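# Three robots push a crate into a taped floor outline

## Task

Using any number of the three robots, shove the crate until it rests flat on the floor within the taped outline and square with it. Tipping the crate over is a failure, and so is any robot falling or being left leaning. At the end every robot must have released the crate and backed away from it, and the crate must stay in place without any robot holding it.

## Robot and tools

Robots: r1, r2 and r3 are identical Hello Robot Stretch 3 units. Each has a two-wheeled base (0.33 m long, 0.34 m wide, with a passive rear omni wheel), a lift on a mast, and one telescoping arm that reaches out to the robot's right side. The base cannot strafe, so the gripper moves forward only when the base drives. A spin on the spot pivots about a point 0.05 m behind the front edge. With the arm retracted and the wrist folded, that spin sweeps a radius of 0.28 m. An unfolded, level wrist reaches past that radius.

Frames: each robot reports in its own base frame. The origin is on the floor midway between the drive wheels, with x forward, y left and z up. Odometry is that frame as it was at the scene's start, and it counts wheel slip as travel. Heading is positive to the left. hand_pose is given in the base frame, at the point where the closed fingertips meet. No state line gives one robot's position relative to another, or says that two robots touch. Only camera images, lidar_m, wrist_depth_mm and head_depth_mm show that.

execute_actions: the argument actions is a list holding a single action, or an empty list, which just reports. The action maps robot names ("r1", "r2", "r3") to that robot's own commands. All commanded motions start together.
- base: one command only. translate_m is a relative drive in metres along the base's current heading, forward positive, -1 to 1. rotate_rad is a relative spin in radians, counter-clockwise (left) positive, -3.2 to 3.2. Both count from the base position in the latest reported state.
- joints: absolute targets by name. lift_m is arm height, 0 to 1.1. arm_m is extension, 0 to 0.52. wrist_yaw_rad runs -1.345 to 4.42: 0 is along the arm, positive swings toward the front, 3.0 is folded over the base. wrist_pitch_rad runs -1.57 to 0.451: 0 is level, negative tips the fingers down. wrist_roll_rad runs -2.911 to 2.911. gripper_m runs -0.089 to 0.179, larger is wider. head_pan_rad runs -3.953 to 1.73: 0 is forward, positive is left, -1.57 looks along the arm. head_tilt_rad runs -1.53 to 0.419, with negative looking down.
- contact_limits: only arm_m, given as an effort percentage from 1 to 100. The arm halts with contact_stop once its effort hits that level. Lower is gentler, but a very low value stops it at once.
cameras lists the images to return, e.g. r2_head_camera, r2_nav_camera, r2_wrist_camera, or "all". Leaving it out, null or ["all"] returns all; [] returns none. An unknown key, an unknown camera or an out-of-range number rejects the whole call, and nothing moves. A joint, base or robot left out of an action may keep pushing toward its previous target. No action runs longer than 15 s.

Other tools: wait (seconds, 0 to 10) lets the scene run with no new command and returns state and images. zoom_image (camera, region [x0,y0,x1,y1] in pixels, at most 504x504) enlarges part of the latest full image from that camera. finished_scene (scene number) ends the scene for good and reports success. Call it only once the crate is settled and every robot has let go and moved away.

Result lines: base_status and joint_status tell how each motion of the last accepted action ended. done means the target was reached, though for the base it only means the wheels turned that far. off_target means the part stopped short and may still be pushing. contact_stop, time_out and torque_fault mean the target was dropped. The arm and lift go slack after a contact_stop until you command them again. on_its_own covers what the call did not command; its "held at" is a target, not a position. motor_effort is a percentage, signed toward higher joint values, with the peak in brackets; readings are noisy and biased. Positive wheel effort pushes forward. lidar_m holds 12 distances in 30-degree sectors, counter-clockwise from straight ahead (4th left, 7th behind, 10th right). The plane is 0.17 m up, range 0.15 to 12 m, and '-' means nothing seen. The depth grids have 7x7 cells in mm, wrist 45 to 1000, head 280 to 4000. base_tilt gives forward and right lean in degrees, each with a fixed offset of up to about 4. If a stop is reported, later tool calls in the same reply do not run.

Speed: the base is fast (0.30 m/s, 1.9 rad/s) only when the arm is stowed: lift_m under 0.30, arm_m under 0.03 and wrist_yaw_rad over 2.54. Otherwise it is held to 0.10 m/s and 0.63 rad/s. Equal drive commands to different robots can differ by up to 2.5 cm per metre.

Safety:
- Never let bases press together. Once two robots touch, even a few more millimetres is a hard press that ends the run.
- Fold or unfold the wrist only with lift_m in 0.32 to 0.95, wrist_pitch_rad -0.4 and roll near 0. When yaw is below -0.4, keep pitch at -0.5 or lower.
- Push low. An arm pressing on something rigid from above about 0.45 m can tip the robot, and a second push after a contact_stop makes that worse. Driving while pushing on something that will not move can also tip the robot.
- Push near the crate's base and gently, so the crate slides and does not topple.
- If a robot leans, reverse the last move in small steps, pull the gripper off, and lower lift_m to about 0.2.
- Wrist servos that strain for several seconds switch off for 10 s. The base, wrist and head have no contact stop.
- Avoid slams, drops and very hard pushes. Loose objects can occasionally get a small random shove.

Each tool is called after "Request:" as name(argument=value, ...) on one line, values as JSON.

## Session

Request:
execute_actions(actions=[])

Scene clock: 0.00 s.
r1.base_odometry: x=+0.000 y=+0.000 heading=+0.000 (m, m, rad; r1's odometry frame)
r1.turned_by_wheels: +0.000 (rad since the last result)
r1.turned_by_imu: +0.000 (rad since the last result)
r1.base_tilt: forward=+1.2 right=+0.9 (deg)
r1.lidar_m: 2.78 2.27 2.25 2.49 2.68 2.66 2.94 2.50 2.49 2.13 1.39 1.44
r1.head_depth_mm: 1847 2782 - - - 3074 2076 / 1851 2808 - - - 3046 2038 / 1867 2837 3922 3922 3989 3000 2049 / 1874 2899 3377 3399 3499 2982 2018 / 1883 2846 2977 3021 3098 2932 2022 / 1895 2594 2660 2697 2729 2702 2018 / 1905 2395 2419 2449 2469 2466 1983
r1.base_status: not commanded
r1.joint_positions: lift_m=+0.312 arm_m=+0.001 wrist_yaw_rad=+2.853 wrist_pitch_rad=-0.488 wrist_roll_rad=+0.004 gripper_m=+0.037 head_pan_rad=-0.006 head_tilt_rad=+0.013
r1.joint_status: not commanded
r1.motor_effort: left_wheel=+0 right_wheel=-1 lift_m=+22 arm_m=+1 wrist_yaw_rad=+0 wrist_pitch_rad=+5 wrist_roll_rad=+0 gripper_m=+0 head_pan_rad=+0 head_tilt_rad=+3 (%)
r1.hand_pose: x=+0.0401 y=+0.0602 z=+0.3095 quat_wxyz=(+0.268, +0.705, +0.070, +0.653) (m; r1's base frame)
r1.wrist_depth_mm: - - - - - - - / - - - 911 - - - / - 843 856 811 814 823 818 / 684 709 686 670 672 667 663 / 578 - 584 570 570 559 553 / 494 504 - 479 472 479 477 / 442 - - 429 422 425 422
r2.base_odometry: x=+0.000 y=+0.000 heading=+0.000 (m, m, rad; r2's odometry frame)
r2.turned_by_wheels: +0.000 (rad since the last result)
r2.turned_by_imu: +0.000 (rad since the last result)
r2.base_tilt: forward=-0.7 right=-1.2 (deg)
r2.lidar_m: 4.26 1.75 1.12 1.02 1.03 1.27 2.54 1.60 1.53 0.98 1.18 2.14
r2.head_depth_mm: 1897 2746 - - - 2993 2017 / 1924 2570 - - - 2955 2008 / 1927 2982 - - - 2969 2007 / 1921 3003 - - - 2971 2014 / 1927 3034 - - - 2967 1999 / 1907 3019 - - - 2924 2000 / 1929 3043 - - - 2962 1996
r2.base_status: not commanded
r2.joint_positions: lift_m=+0.524 arm_m=+0.003 wrist_yaw_rad=+2.939 wrist_pitch_rad=-0.574 wrist_roll_rad=-0.015 gripper_m=+0.037 head_pan_rad=-0.017 head_tilt_rad=-0.005
r2.joint_status: not commanded
r2.motor_effort: left_wheel=+1 right_wheel=-1 lift_m=+42 arm_m=+0 wrist_yaw_rad=+0 wrist_pitch_rad=+7 wrist_roll_rad=-1 gripper_m=+0 head_pan_rad=+0 head_tilt_rad=+3 (%)
r2.hand_pose: x=+0.0195 y=+0.0500 z=+0.5034 quat_wxyz=(+0.267, +0.690, +0.133, +0.660) (m; r2's base frame)
r2.wrist_depth_mm: - 950 - - - - - / - - - - - - - / 989 - - - - - - / 970 - 969 981 - 961 982 / 840 822 850 835 843 831 843 / 723 741 - 731 735 718 735 / 646 638 652 652 644 647 641
r3.base_odometry: x=+0.000 y=+0.000 heading=+0.000 (m, m, rad; r3's odometry frame)
r3.turned_by_wheels: +0.000 (rad since the last result)
r3.turned_by_imu: +0.000 (rad since the last result)
r3.base_tilt: forward=-0.5 right=-0.8 (deg)
r3.lidar_m: 2.48 0.54 2.45 2.97 2.86 2.94 2.51 2.38 2.48 1.14 0.96 2.12
r3.head_depth_mm: 1810 2774 3667 3685 3764 2732 1911 / 1815 2755 3295 3316 3257 2885 1876 / 1846 2810 3040 3037 3137 3031 2014 / 1834 2699 2803 2862 2847 2785 2033 / 1849 2561 2606 2599 2635 2671 2034 / 1860 2428 2419 2400 2447 2495 1990 / 1876 2241 2262 2289 2298 2315 2003
r3.base_status: not commanded
r3.joint_positions: lift_m=+0.448 arm_m=+0.000 wrist_yaw_rad=+3.001 wrist_pitch_rad=-0.566 wrist_roll_rad=+0.011 gripper_m=+0.037 head_pan_rad=-0.001 head_tilt_rad=-0.003
r3.joint_status: not commanded
r3.motor_effort: left_wheel=+0 right_wheel=+1 lift_m=+18 arm_m=-1 wrist_yaw_rad=-1 wrist_pitch_rad=+6 wrist_roll_rad=+1 gripper_m=+0 head_pan_rad=+0 head_tilt_rad=+2 (%)
r3.hand_pose: x=+0.0074 y=+0.0559 z=+0.4290 quat_wxyz=(+0.246, +0.695, +0.148, +0.660) (m; r3's base frame)
r3.wrist_depth_mm: - - - - - - - / - - - - - - 712 / 921 922 944 951 - 729 675 / 774 775 787 790 808 624 497 / 674 664 - 691 712 652 563 / 580 590 - 609 619 613 601 / 521 536 - 527 533 544 543
pictures: r1_head_camera (sideways: a quarter turn clockwise sets it upright), r1_nav_camera (sideways: a quarter turn counterclockwise sets it upright), r1_wrist_camera, r2_head_camera (sideways: a quarter turn clockwise sets it upright), r2_nav_camera (sideways: a quarter turn counterclockwise sets it upright), r2_wrist_camera, r3_head_camera (sideways: a quarter turn clockwise sets it upright), r3_nav_camera (sideways: a quarter turn counterclockwise sets it upright), r3_wrist_camera
Images, in order (width x height): r1_head_camera 896x504, r1_nav_camera 672x504, r1_wrist_camera 644x364, r2_head_camera 896x504, r2_nav_camera 672x504, r2_wrist_camera 644x364, r3_head_camera 896x504, r3_nav_camera 672x504, r3_wrist_camera 644x364.

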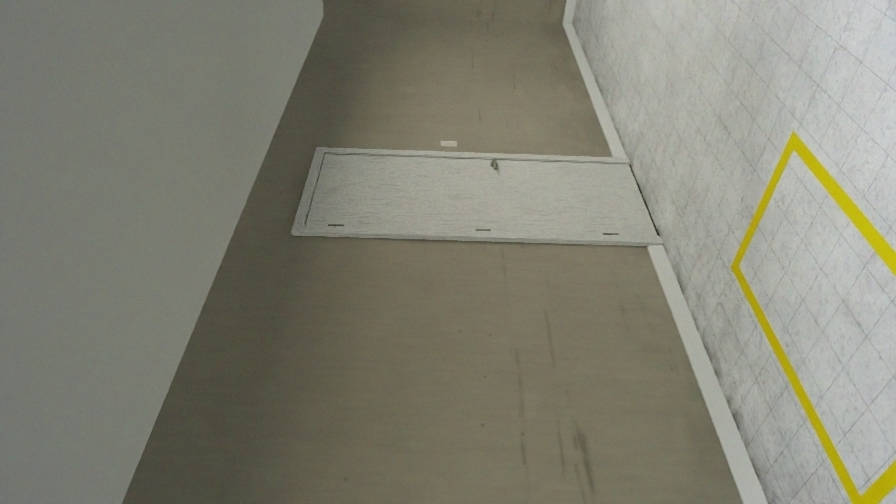

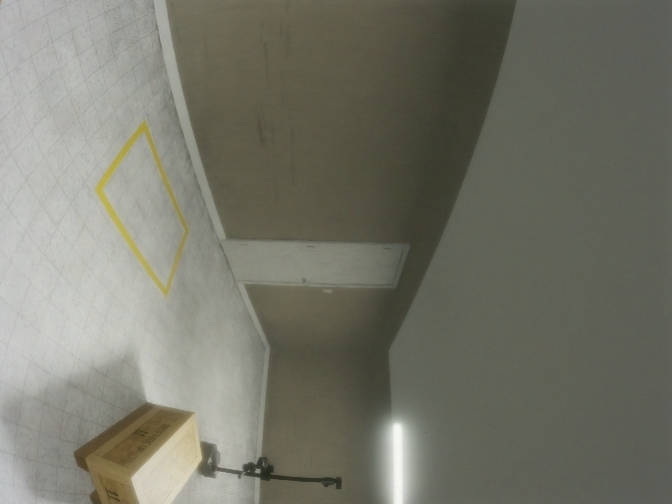

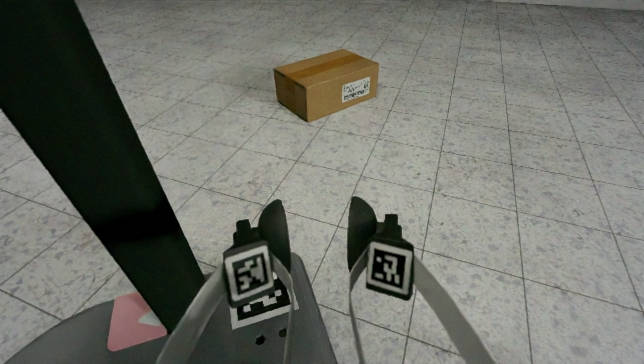

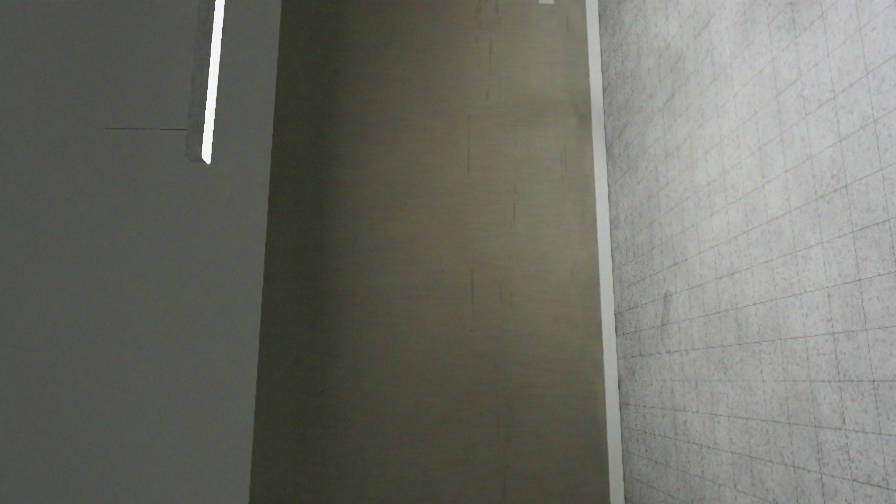

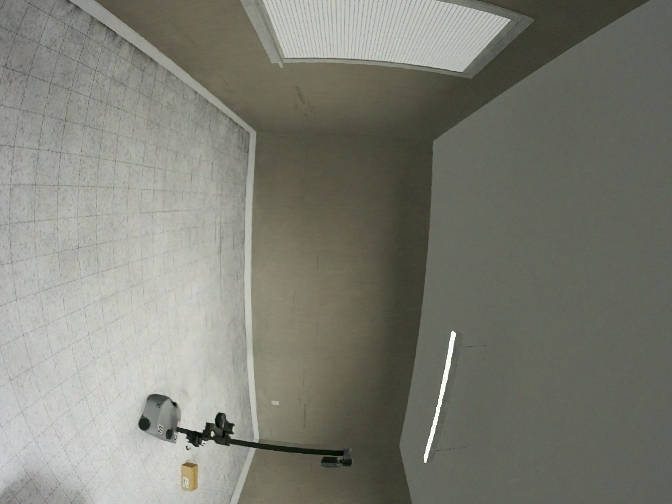

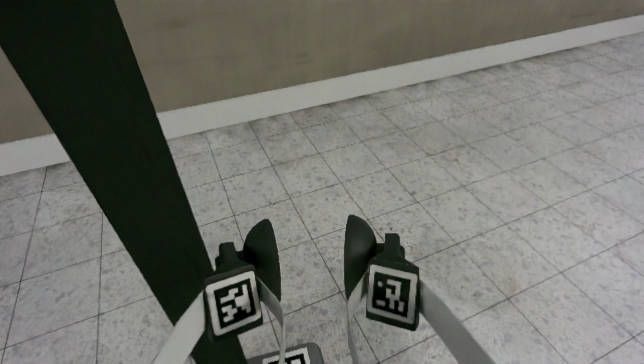

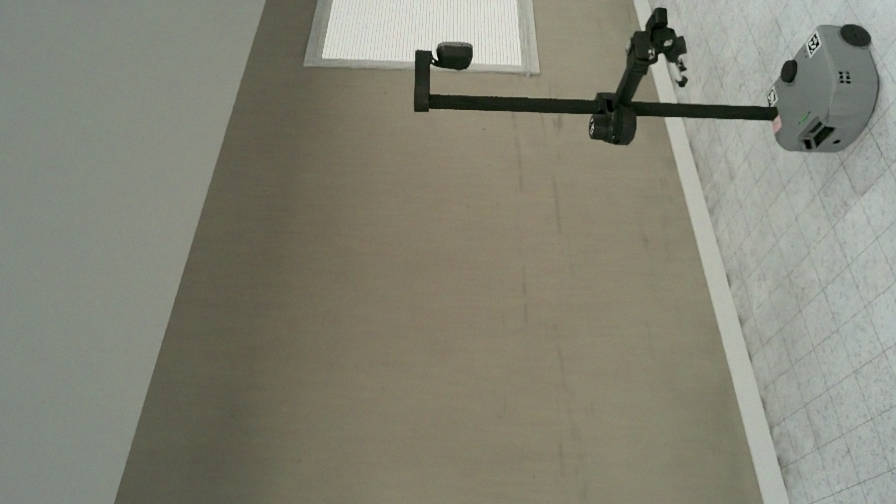

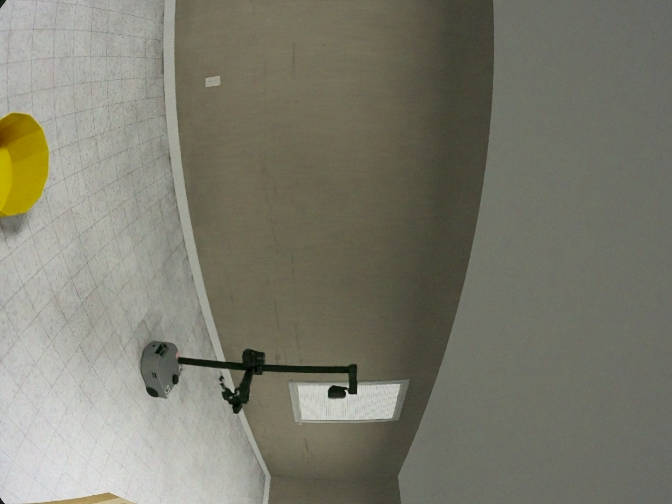

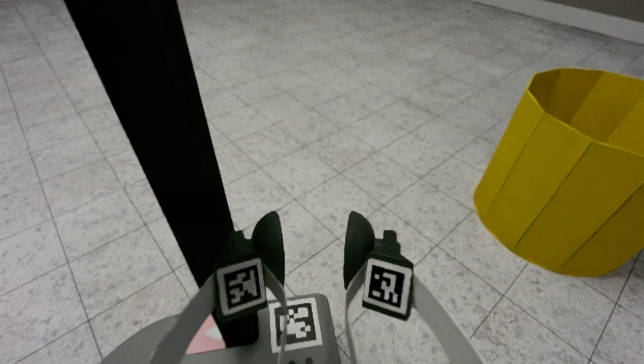

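Request:
execute_actions(actions=[{"r1":{"joints":{"head_tilt_rad":-1.0,"head_pan_rad":-0.6}},"r2":{"joints":{"head_tilt_rad":-1.0,"head_pan_rad":-1.5}},"r3":{"joints":{"head_tilt_rad":-1.0,"head_pan_rad":-1.2}}}])

Scene clock: 7.40 s.
r1.base_odometry: x=+0.000 y=+0.000 heading=+0.000 (m, m, rad; r1's odometry frame)
r1.turned_by_wheels: +0.000 (rad since the last result)
r1.turned_by_imu: -0.001 (rad since the last result)
r1.base_tilt: forward=+1.1 right=+0.9 (deg)
r1.lidar_m: 2.77 2.27 2.26 2.50 2.67 2.66 2.93 2.51 2.49 2.13 1.39 1.45
r1.head_depth_mm: 1721 1596 1716 1494 1329 1194 1082 / 1663 1554 1713 1495 1326 1214 - / 1720 1855 1723 1498 1328 1195 - / 2291 2003 1716 1497 1324 1196 1116 / 2418 1997 1702 1495 1336 1194 1101 / 2396 2008 1712 1490 1328 1193 1087 / 2433 2010 1724 1500 1334 1198 1084
r1.base_status: not commanded
r1.joint_positions: lift_m=+0.312 arm_m=+0.001 wrist_yaw_rad=+2.853 wrist_pitch_rad=-0.488 wrist_roll_rad=+0.004 gripper_m=+0.037 head_pan_rad=-0.593 head_tilt_rad=-0.987
r1.joint_status: all done
r1.motor_effort: left_wheel=+0(0) right_wheel=+0(0) lift_m=+23(23) arm_m=+1(1) wrist_yaw_rad=+0(1) wrist_pitch_rad=+5(5) wrist_roll_rad=+0(0) gripper_m=-1(1) head_pan_rad=-4(40) head_tilt_rad=-8(52) (%)
r1.hand_pose: x=+0.0401 y=+0.0602 z=+0.3095 quat_wxyz=(+0.268, +0.705, +0.070, +0.653) (m; r1's base frame)
r1.wrist_depth_mm: - - - - - - - / - - - 888 - - - / - 851 820 829 839 818 812 / 678 701 673 660 673 666 672 / 579 - 596 558 569 559 553 / 497 500 - 491 458 478 483 / 445 - - 434 421 425 423
r2.base_odometry: x=+0.000 y=+0.000 heading=+0.000 (m, m, rad; r2's odometry frame)
r2.turned_by_wheels: +0.000 (rad since the last result)
r2.turned_by_imu: -0.001 (rad since the last result)
r2.base_tilt: forward=-0.6 right=-1.2 (deg)
r2.lidar_m: 4.26 1.76 1.13 1.02 1.03 1.27 2.53 1.61 1.53 0.98 1.18 2.14
r2.head_depth_mm: 2584 1994 1780 1539 1371 1219 1109 / 2545 1556 1738 1543 1356 1228 1102 / 2516 1473 1656 1523 1351 - - / 2491 1419 1487 1520 1339 - - / 2475 1413 1445 1511 1329 1197 1099 / 2449 1923 1683 1496 1326 1190 1077 / 2424 2014 1719 1489 1318 1188 1078
r2.base_status: not commanded
r2.joint_positions: lift_m=+0.524 arm_m=+0.003 wrist_yaw_rad=+2.939 wrist_pitch_rad=-0.574 wrist_roll_rad=-0.015 gripper_m=+0.037 head_pan_rad=-1.493 head_tilt_rad=-0.987
r2.joint_status: all done
r2.motor_effort: left_wheel=+0(0) right_wheel=-1(0) lift_m=+42(42) arm_m=+0(0) wrist_yaw_rad=+1(0) wrist_pitch_rad=+7(7) wrist_roll_rad=-1(1) gripper_m=+0(0) head_pan_rad=-2(23) head_tilt_rad=-10(58) (%)
r2.hand_pose: x=+0.0195 y=+0.0500 z=+0.5034 quat_wxyz=(+0.267, +0.690, +0.133, +0.660) (m; r2's base frame)
r2.wrist_depth_mm: - 940 - - - - - / - - - - - - - / 951 - - - - - - / 985 - 986 978 994 991 990 / 847 818 885 825 839 813 866 / 725 735 - 722 748 728 722 / 649 642 643 657 632 650 644
r3.base_odometry: x=+0.000 y=+0.000 heading=+0.000 (m, m, rad; r3's odometry frame)
r3.turned_by_wheels: +0.000 (rad since the last result)
r3.turned_by_imu: -0.001 (rad since the last result)
r3.base_tilt: forward=-0.7 right=-0.8 (deg)
r3.lidar_m: 2.48 0.54 2.45 2.97 2.86 2.93 2.52 2.39 2.48 1.14 0.96 2.12
r3.head_depth_mm: 2628 2129 1813 1551 1375 1225 1100 / 2617 2125 1788 1540 1352 1231 1082 / 2545 2095 1691 1526 1350 1244 - / 2560 1443 1432 1517 1339 1235 - / 2496 1436 1382 1508 1334 1194 1099 / 2468 1449 1635 1493 1327 1181 1071 / 2442 1579 1703 1491 1316 1176 1066
r3.base_status: not commanded
r3.joint_positions: lift_m=+0.448 arm_m=+0.000 wrist_yaw_rad=+3.001 wrist_pitch_rad=-0.566 wrist_roll_rad=+0.011 gripper_m=+0.037 head_pan_rad=-1.193 head_tilt_rad=-0.987
r3.joint_status: all done
r3.motor_effort: left_wheel=-1(1) right_wheel=+1(1) lift_m=+18(18) arm_m=-1(1) wrist_yaw_rad=+0(0) wrist_pitch_rad=+6(6) wrist_roll_rad=+1(1) gripper_m=-1(0) head_pan_rad=-2(26) head_tilt_rad=-4(29) (%)
r3.hand_pose: x=+0.0074 y=+0.0559 z=+0.4290 quat_wxyz=(+0.246, +0.695, +0.148, +0.660) (m; r3's base frame)
r3.wrist_depth_mm: - - - - - - - / - - - - - - 704 / 944 922 947 930 - 724 667 / 787 772 799 796 813 625 494 / 662 659 - 695 702 660 550 / 582 588 - 601 621 612 604 / 511 535 - 531 532 538 539
pictures: r1_head_camera (sideways: a quarter turn clockwise sets it upright), r1_nav_camera (sideways: a quarter turn counterclockwise sets it upright), r1_wrist_camera, r2_head_camera (sideways: a quarter turn clockwise sets it upright), r2_nav_camera (sideways: a quarter turn counterclockwise sets it upright), r2_wrist_camera, r3_head_camera (sideways: a quarter turn clockwise sets it upright), r3_nav_camera (sideways: a quarter turn counterclockwise sets it upright), r3_wrist_camera
camera_calibration (this result's frames):
r1_head_camera: T_world_to_cam=[[-0.719948, 0.439471, -0.537159, 0.721749], [0.520599, 0.853801, 0.000775305, -0.00162918], [0.458967, -0.279086, -0.843481, 1.05445], [0, 0, 0, 1]] pos_world=[0.0365108, -0.0215138, 1.27711]
r1_nav_camera: T_world_to_cam=[[0.705849, -0.433214, 0.560449, -0.696445], [-0.5553, -0.829619, 0.0580883, -0.0173205], [0.439795, -0.352219, -0.826149, 1.02968], [0, 0, 0, 1]] pos_world=[0.0291177, 0.0465951, 1.242]
r1_wrist_camera: T_world_to_cam=[[0.936761, -0.348327, -0.0338714, -0.00919033], [-0.249972, -0.598219, -0.761346, 0.309395], [0.244935, 0.721666, -0.64746, 0.312854], [0, 0, 0, 1]] pos_world=[0.00932022, -0.0438915, 0.437806]
r2_head_camera: T_world_to_cam=[[-0.074665, 0.850014, -0.521441, 0.694493], [0.997149, 0.0579058, -0.0483878, 0.0543223], [-0.0109359, -0.523567, -0.851914, 1.06422], [0, 0, 0, 1]] pos_world=[0.00932514, -0.0362841, 1.27139]
r2_nav_camera: T_world_to_cam=[[0.109025, -0.828187, 0.549745, -0.675031], [-0.992158, -0.124667, 0.00895476, 0.0528596], [0.0611186, -0.546411, -0.835284, 1.04355], [0, 0, 0, 1]] pos_world=[0.0622597, 0.0177472, 1.24229]
r2_wrist_camera: T_world_to_cam=[[0.970497, -0.240395, 0.0185812, -0.0259972], [-0.152139, -0.670338, -0.726293, 0.439652], [0.187053, 0.702038, -0.687134, 0.470036], [0, 0, 0, 1]] pos_world=[0.00419698, -0.0415172, 0.642777]
r3_head_camera: T_world_to_cam=[[-0.346943, 0.761252, -0.547837, 0.728046], [0.924363, 0.376375, -0.0624003, 0.0715747], [0.15869, -0.52805, -0.834255, 1.04395], [0, 0, 0, 1]] pos_world=[0.0207662, -0.0299107, 1.27423]
r3_nav_camera: T_world_to_cam=[[0.298639, -0.771849, 0.561305, -0.68495], [-0.916648, -0.395694, -0.0564205, 0.12349], [0.265653, -0.49767, -0.825683, 1.029], [0, 0, 0, 1]] pos_world=[0.0443917, 0.03229, 1.24106]
r3_wrist_camera: T_world_to_cam=[[0.980109, -0.19811, -0.011745, 0.008351], [-0.142233, -0.659931, -0.73774, 0.389884], [0.138403, 0.724737, -0.674982, 0.412552], [0, 0, 0, 1]] pos_world=[-0.00982895, -0.0400404, 0.566197]
Images, in order (width x height): r1_head_camera 896x504, r1_nav_camera 672x504, r1_wrist_camera 644x364, r2_head_camera 896x504, r2_nav_camera 672x504, r2_wrist_camera 644x364, r3_head_camera 896x504, r3_nav_camera 672x504, r3_wrist_camera 644x364.

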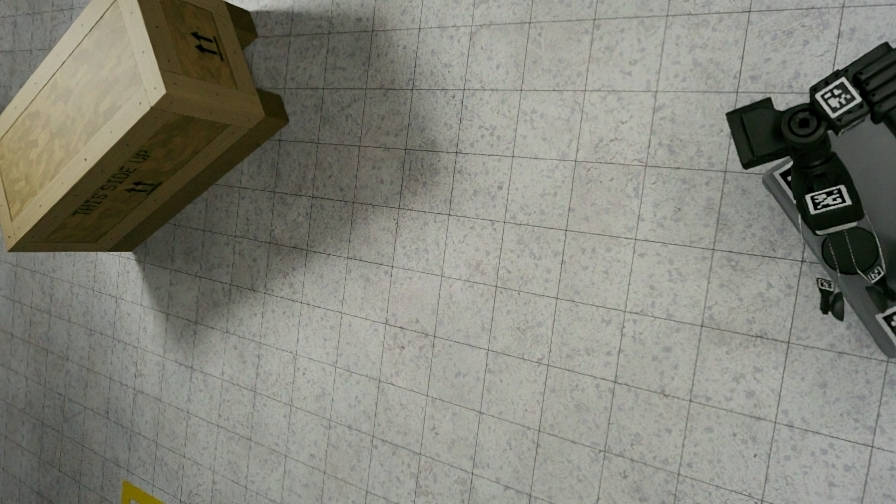

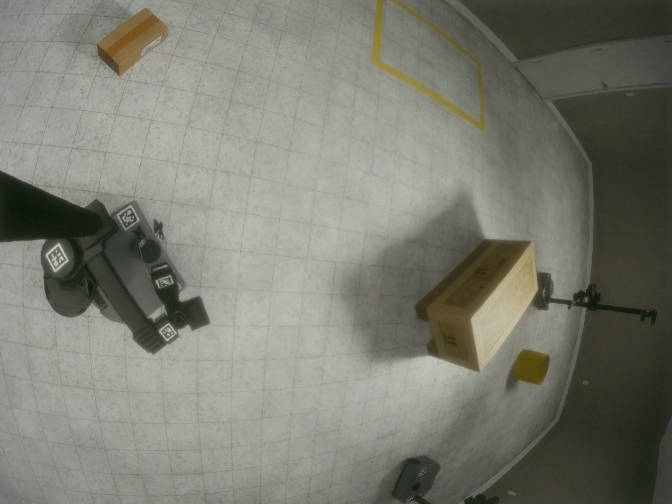

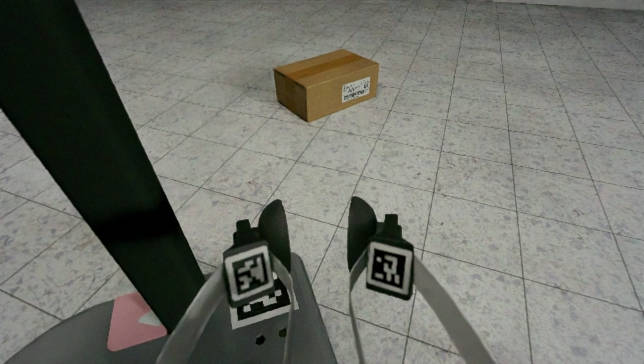

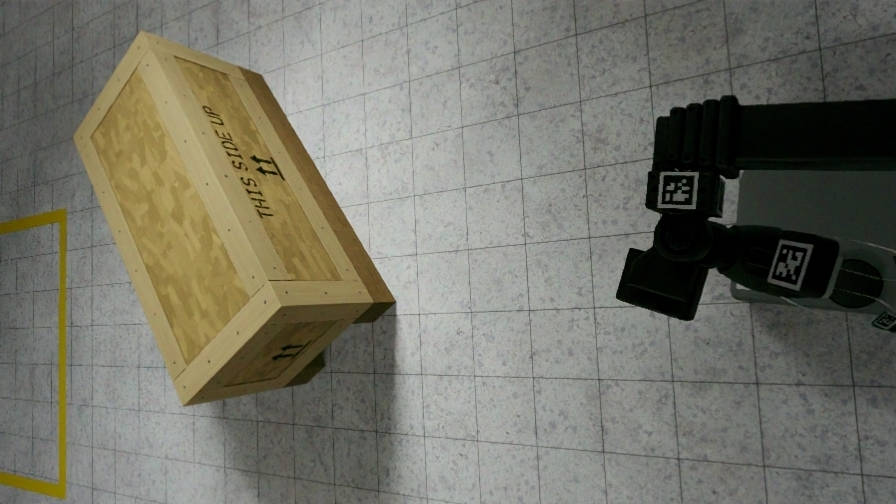

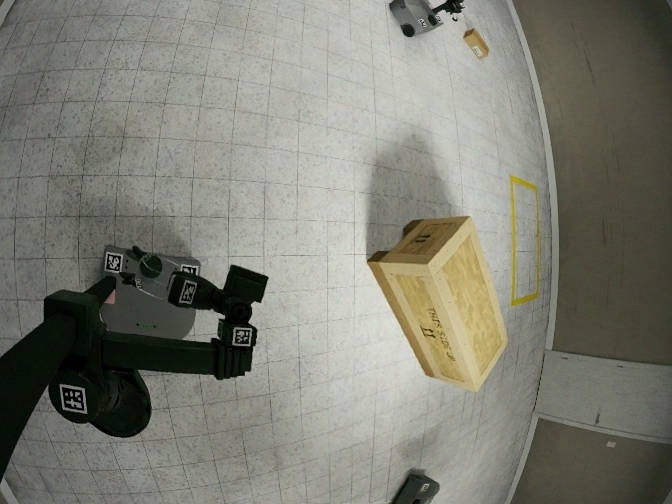

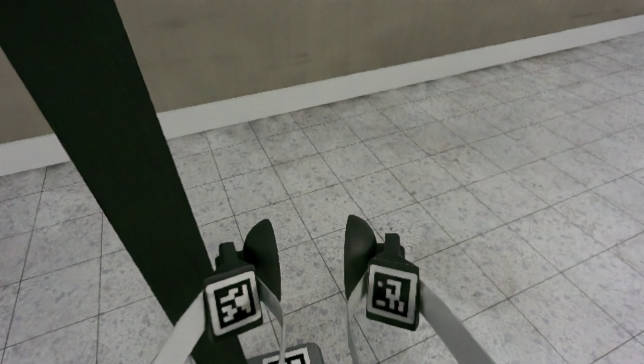

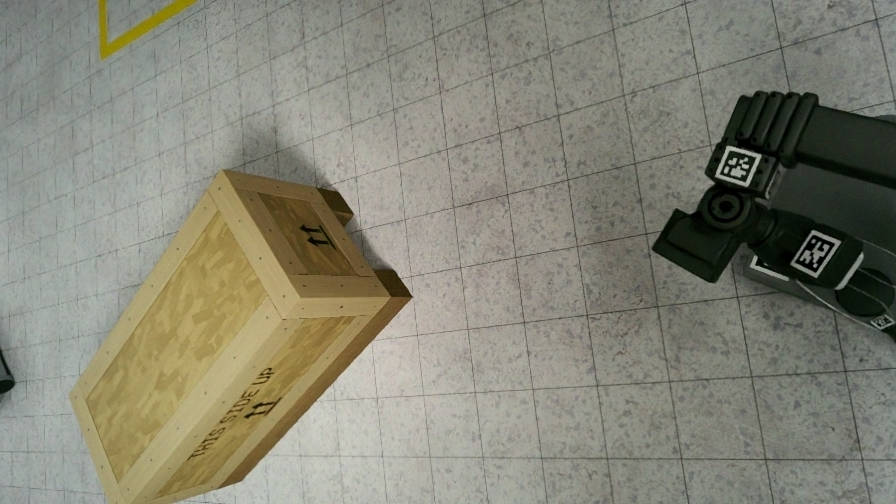

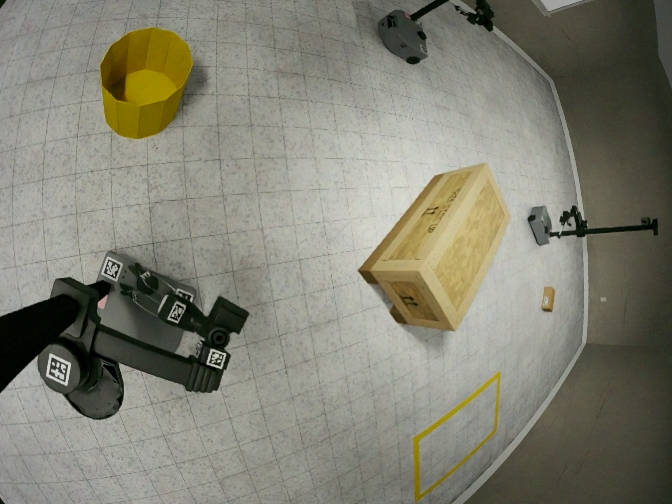

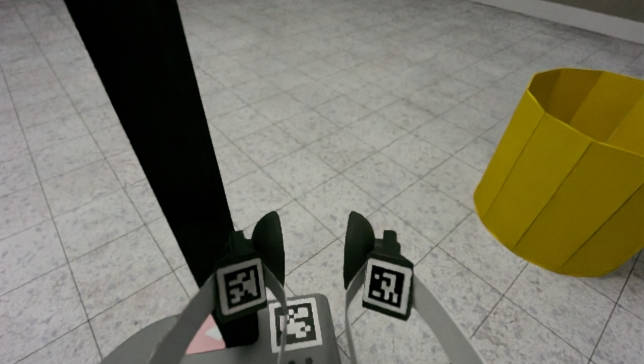

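Request:
zoom_image(camera="r2_head_camera", region=[60, 20, 460, 420])

Request:
zoom_image(camera="r1_head_camera", region=[0, 0, 400, 300])

Region (60, 20, 460, 420) of r2_head_camera's 896x504 image, scaled by 1.260, with more detail than that image has.

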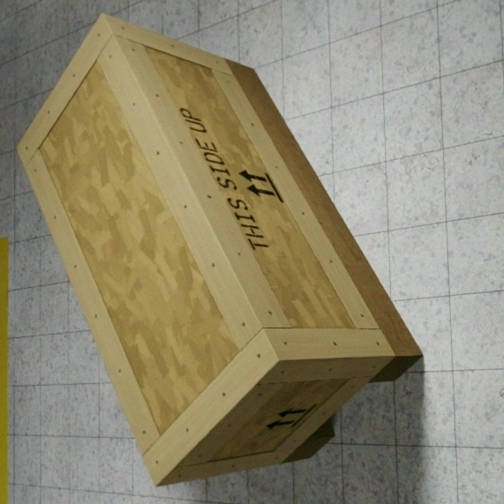

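Region (0, 0, 400, 300) of r1_head_camera's 896x504 image, scaled by 1.260, with more detail than that image has; it fills the top 378 rows of this view, and the rest is white.

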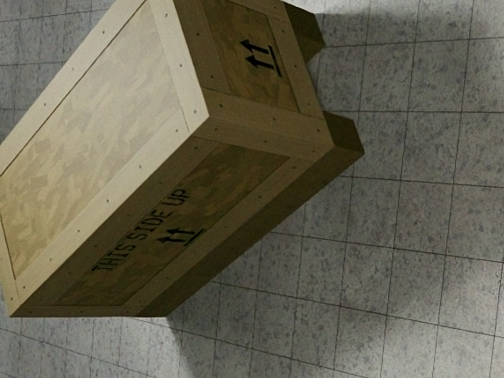

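Request:
execute_actions(actions=[{"r2":{"base":{"rotate_rad":-1.438},"joints":{"lift_m":0.27,"head_pan_rad":0,"head_tilt_rad":-1.1}},"r3":{"base":{"rotate_rad":-2.27},"joints":{"lift_m":0.27,"head_pan_rad":0.5,"head_tilt_rad":-0.8}},"r1":{"joints":{"head_pan_rad":-0.5,"head_tilt_rad":-0.7}}}], cameras=["r1_head_camera","r2_head_camera","r2_nav_camera","r3_nav_camera"])

Scene clock: 130.93 s.
r1.base_odometry: x=+0.000 y=+0.000 heading=+0.000 (m, m, rad; r1's odometry frame)
r1.turned_by_wheels: +0.000 (rad since the last result)
r1.turned_by_imu: -0.001 (rad since the last result)
r1.base_tilt: forward=+1.2 right=+0.8 (deg)
r1.lidar_m: 2.77 2.27 2.26 2.49 2.68 2.66 2.93 2.51 2.50 2.09 1.40 1.45
r1.head_depth_mm: - 3030 1720 1739 1558 1320 1137 / - 3308 1798 1794 1562 1307 1138 / - 3472 2125 1897 1557 1310 1138 / - 3486 2464 1910 1552 1315 1132 / - 3460 2446 1879 1557 1315 1132 / - 3417 2460 1897 1551 1315 1130 / 3719 3469 2465 1907 1550 1308 1133
r1.base_status: not commanded
r1.joint_positions: lift_m=+0.312 arm_m=+0.001 wrist_yaw_rad=+2.853 wrist_pitch_rad=-0.488 wrist_roll_rad=+0.004 gripper_m=+0.037 head_pan_rad=-0.507 head_tilt_rad=-0.705
r1.joint_status: all done
r1.motor_effort: left_wheel=+0(1) right_wheel=-1(0) lift_m=+23(23) arm_m=+1(1) wrist_yaw_rad=+0(1) wrist_pitch_rad=+5(5) wrist_roll_rad=+0(0) gripper_m=+0(0) head_pan_rad=+4(15) head_tilt_rad=+4(33) (%)
r1.hand_pose: x=+0.0401 y=+0.0602 z=+0.3095 quat_wxyz=(+0.268, +0.705, +0.070, +0.653) (m; r1's base frame)
r1.wrist_depth_mm: - - - - - - - / - - - 875 - - - / - 844 827 853 833 817 809 / 683 703 672 667 662 669 659 / 581 - 589 569 574 558 553 / 500 508 - 484 472 481 479 / 447 - - 433 421 423 417
r2.base_odometry: x=+0.000 y=+0.000 heading=-1.438 (m, m, rad; r2's odometry frame)
r2.turned_by_wheels: -1.438 (rad since the last result)
r2.turned_by_imu: -1.433 (rad since the last result)
r2.base_tilt: forward=-0.6 right=-1.3 (deg)
r2.lidar_m: 0.98 3.86 2.14 4.27 1.49 1.07 1.02 1.06 1.42 3.66 1.61 1.28
r2.head_depth_mm: 1499 1766 1624 1465 1320 1209 1106 / 1446 1548 1623 1452 1309 1202 1106 / 1446 1366 1596 1439 1303 1208 - / 1428 1286 1539 1431 1290 1203 - / 2052 1311 1554 1427 1289 1202 - / 2033 1744 1576 1416 1282 1178 - / 2027 1757 1568 1399 1268 1168 1093
r2.base_status: done
r2.joint_positions: lift_m=+0.270 arm_m=+0.003 wrist_yaw_rad=+2.939 wrist_pitch_rad=-0.574 wrist_roll_rad=-0.015 gripper_m=+0.037 head_pan_rad=-0.007 head_tilt_rad=-1.087
r2.joint_status: all done
r2.motor_effort: left_wheel=+3(9) right_wheel=-3(8) lift_m=+27(39) arm_m=+0(0) wrist_yaw_rad=+1(1) wrist_pitch_rad=+8(7) wrist_roll_rad=-1(0) gripper_m=+0(0) head_pan_rad=+3(26) head_tilt_rad=-9(28) (%)
r2.hand_pose: x=+0.0195 y=+0.0500 z=+0.2498 quat_wxyz=(+0.267, +0.690, +0.133, +0.660) (m; r2's base frame)
r2.wrist_depth_mm: - - - - - - - / - 911 905 921 900 910 915 / 697 - 708 712 712 713 706 / 592 - 583 583 581 590 587 / 502 - 515 540 508 502 500 / - - - - 457 440 439 / - - - - 378 391 387
r3.base_odometry: x=+0.000 y=+0.000 heading=-2.270 (m, m, rad; r3's odometry frame)
r3.turned_by_wheels: -2.270 (rad since the last result)
r3.turned_by_imu: -2.238 (rad since the last result)
r3.base_tilt: forward=-0.5 right=-0.8 (deg)
r3.lidar_m: 2.39 2.92 0.96 1.27 2.64 0.55 0.56 2.88 2.84 2.85 2.68 2.38
r3.head_depth_mm: 2264 2483 2250 1798 1515 1287 1127 / 2482 2685 2269 1797 1503 1286 1123 / 2692 2800 2202 1786 1490 1274 1121 / 3005 2930 2188 1763 1475 1275 1119 / 3337 2885 2188 1754 1463 1258 1097 / 3735 2804 2166 1726 1451 1256 1095 / - 2787 2146 1576 1448 1248 1091
r3.base_status: done
r3.joint_positions: lift_m=+0.270 arm_m=+0.000 wrist_yaw_rad=+3.001 wrist_pitch_rad=-0.566 wrist_roll_rad=+0.011 gripper_m=+0.037 head_pan_rad=+0.493 head_tilt_rad=-0.803
r3.joint_status: all done
r3.motor_effort: left_wheel=+1(8) right_wheel=-1(6) lift_m=+12(16) arm_m=-1(1) wrist_yaw_rad=-1(1) wrist_pitch_rad=+6(6) wrist_roll_rad=+1(1) gripper_m=-1(1) head_pan_rad=+3(27) head_tilt_rad=+1(12) (%)
r3.hand_pose: x=+0.0074 y=+0.0559 z=+0.2513 quat_wxyz=(+0.246, +0.695, +0.148, +0.660) (m; r3's base frame)
r3.wrist_depth_mm: - - - - 939 - - / 802 - 810 832 845 876 909 / 637 624 656 664 676 691 681 / 530 535 545 552 557 560 568 / 462 - - - 483 483 483 / - - - - 424 419 418 / - - - - 366 370 372
pictures: r1_head_camera (sideways: a quarter turn clockwise sets it upright), r2_head_camera (sideways: a quarter turn clockwise sets it upright), r2_nav_camera (sideways: a quarter turn counterclockwise sets it upright), r3_nav_camera (sideways: a quarter turn counterclockwise sets it upright)
camera_calibration (this result's frames):
r1_head_camera: T_world_to_cam=[[-0.59504, 0.287524, -0.750505, 0.998978], [0.447109, 0.894401, -0.0118407, 0.0152458], [0.667848, -0.342604, -0.660758, 0.815572], [0, 0, 0, 1]] pos_world=[0.042937, -0.0214477, 1.28882]
r2_head_camera: T_world_to_cam=[[-0.900933, -0.00220028, -0.433953, 0.585572], [0.0217116, 0.998506, -0.0501384, 0.0625451], [0.433415, -0.0545931, -0.899539, 1.1234], [0, 0, 0, 1]] pos_world=[0.0393049, 0.000166568, 1.26779]
r2_nav_camera: T_world_to_cam=[[0.885, 0.0382637, 0.464015, -0.568088], [0.0409762, -0.999151, 0.00423963, 0.0526969], [0.463784, 0.0152615, -0.885817, 1.10678], [0, 0, 0, 1]] pos_world=[-0.0127052, 0.0574983, 1.24378]
r3_nav_camera: T_world_to_cam=[[0.629455, 0.329938, 0.703511, -0.872256], [0.506998, -0.860492, -0.0500687, 0.106549], [0.588846, 0.388194, -0.708919, 0.875202], [0, 0, 0, 1]] pos_world=[-0.0203329, 0.0397263, 1.23942]
Images, in order (width x height): r1_head_camera 896x504, r2_head_camera 896x504, r2_nav_camera 672x504, r3_nav_camera 672x504.

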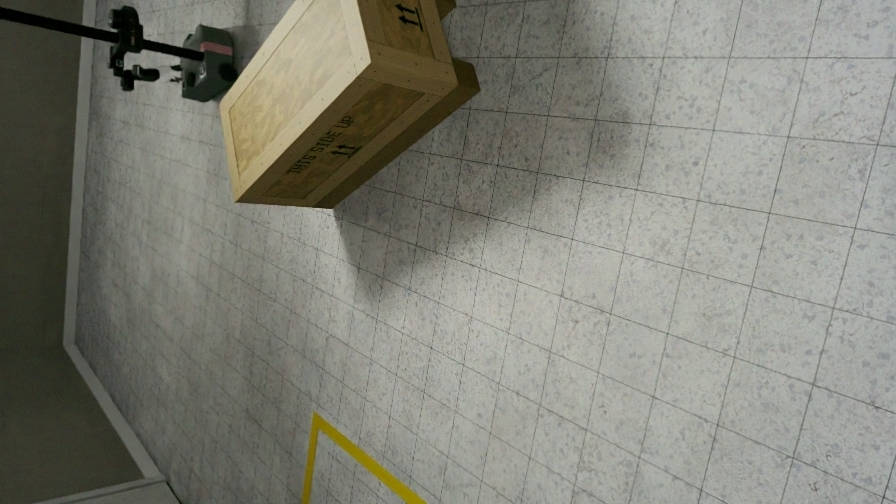

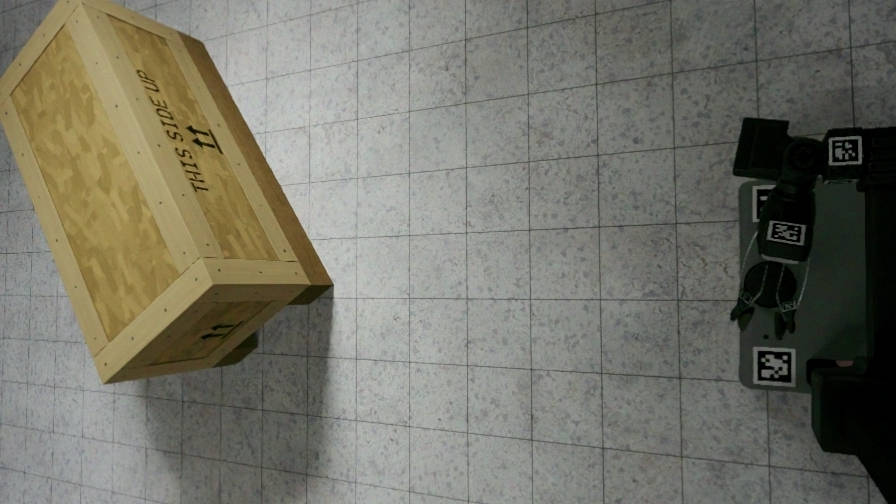

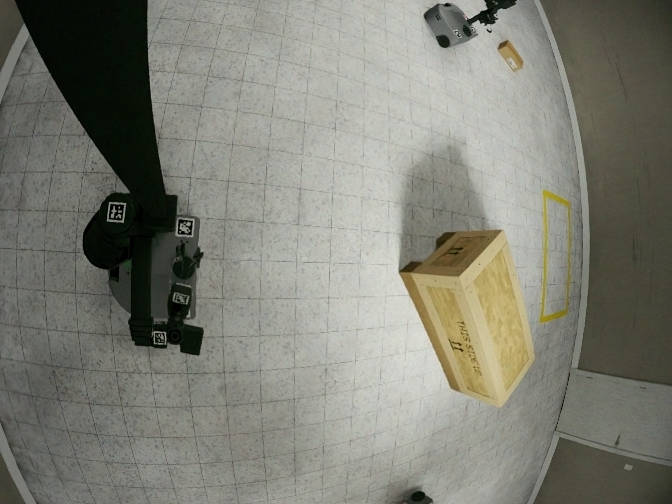

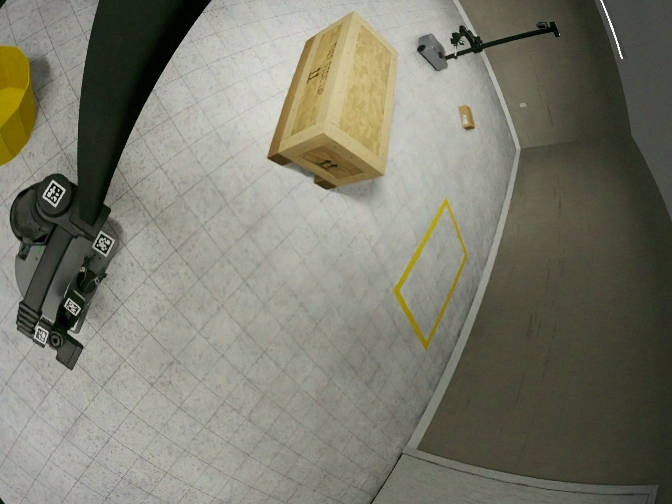

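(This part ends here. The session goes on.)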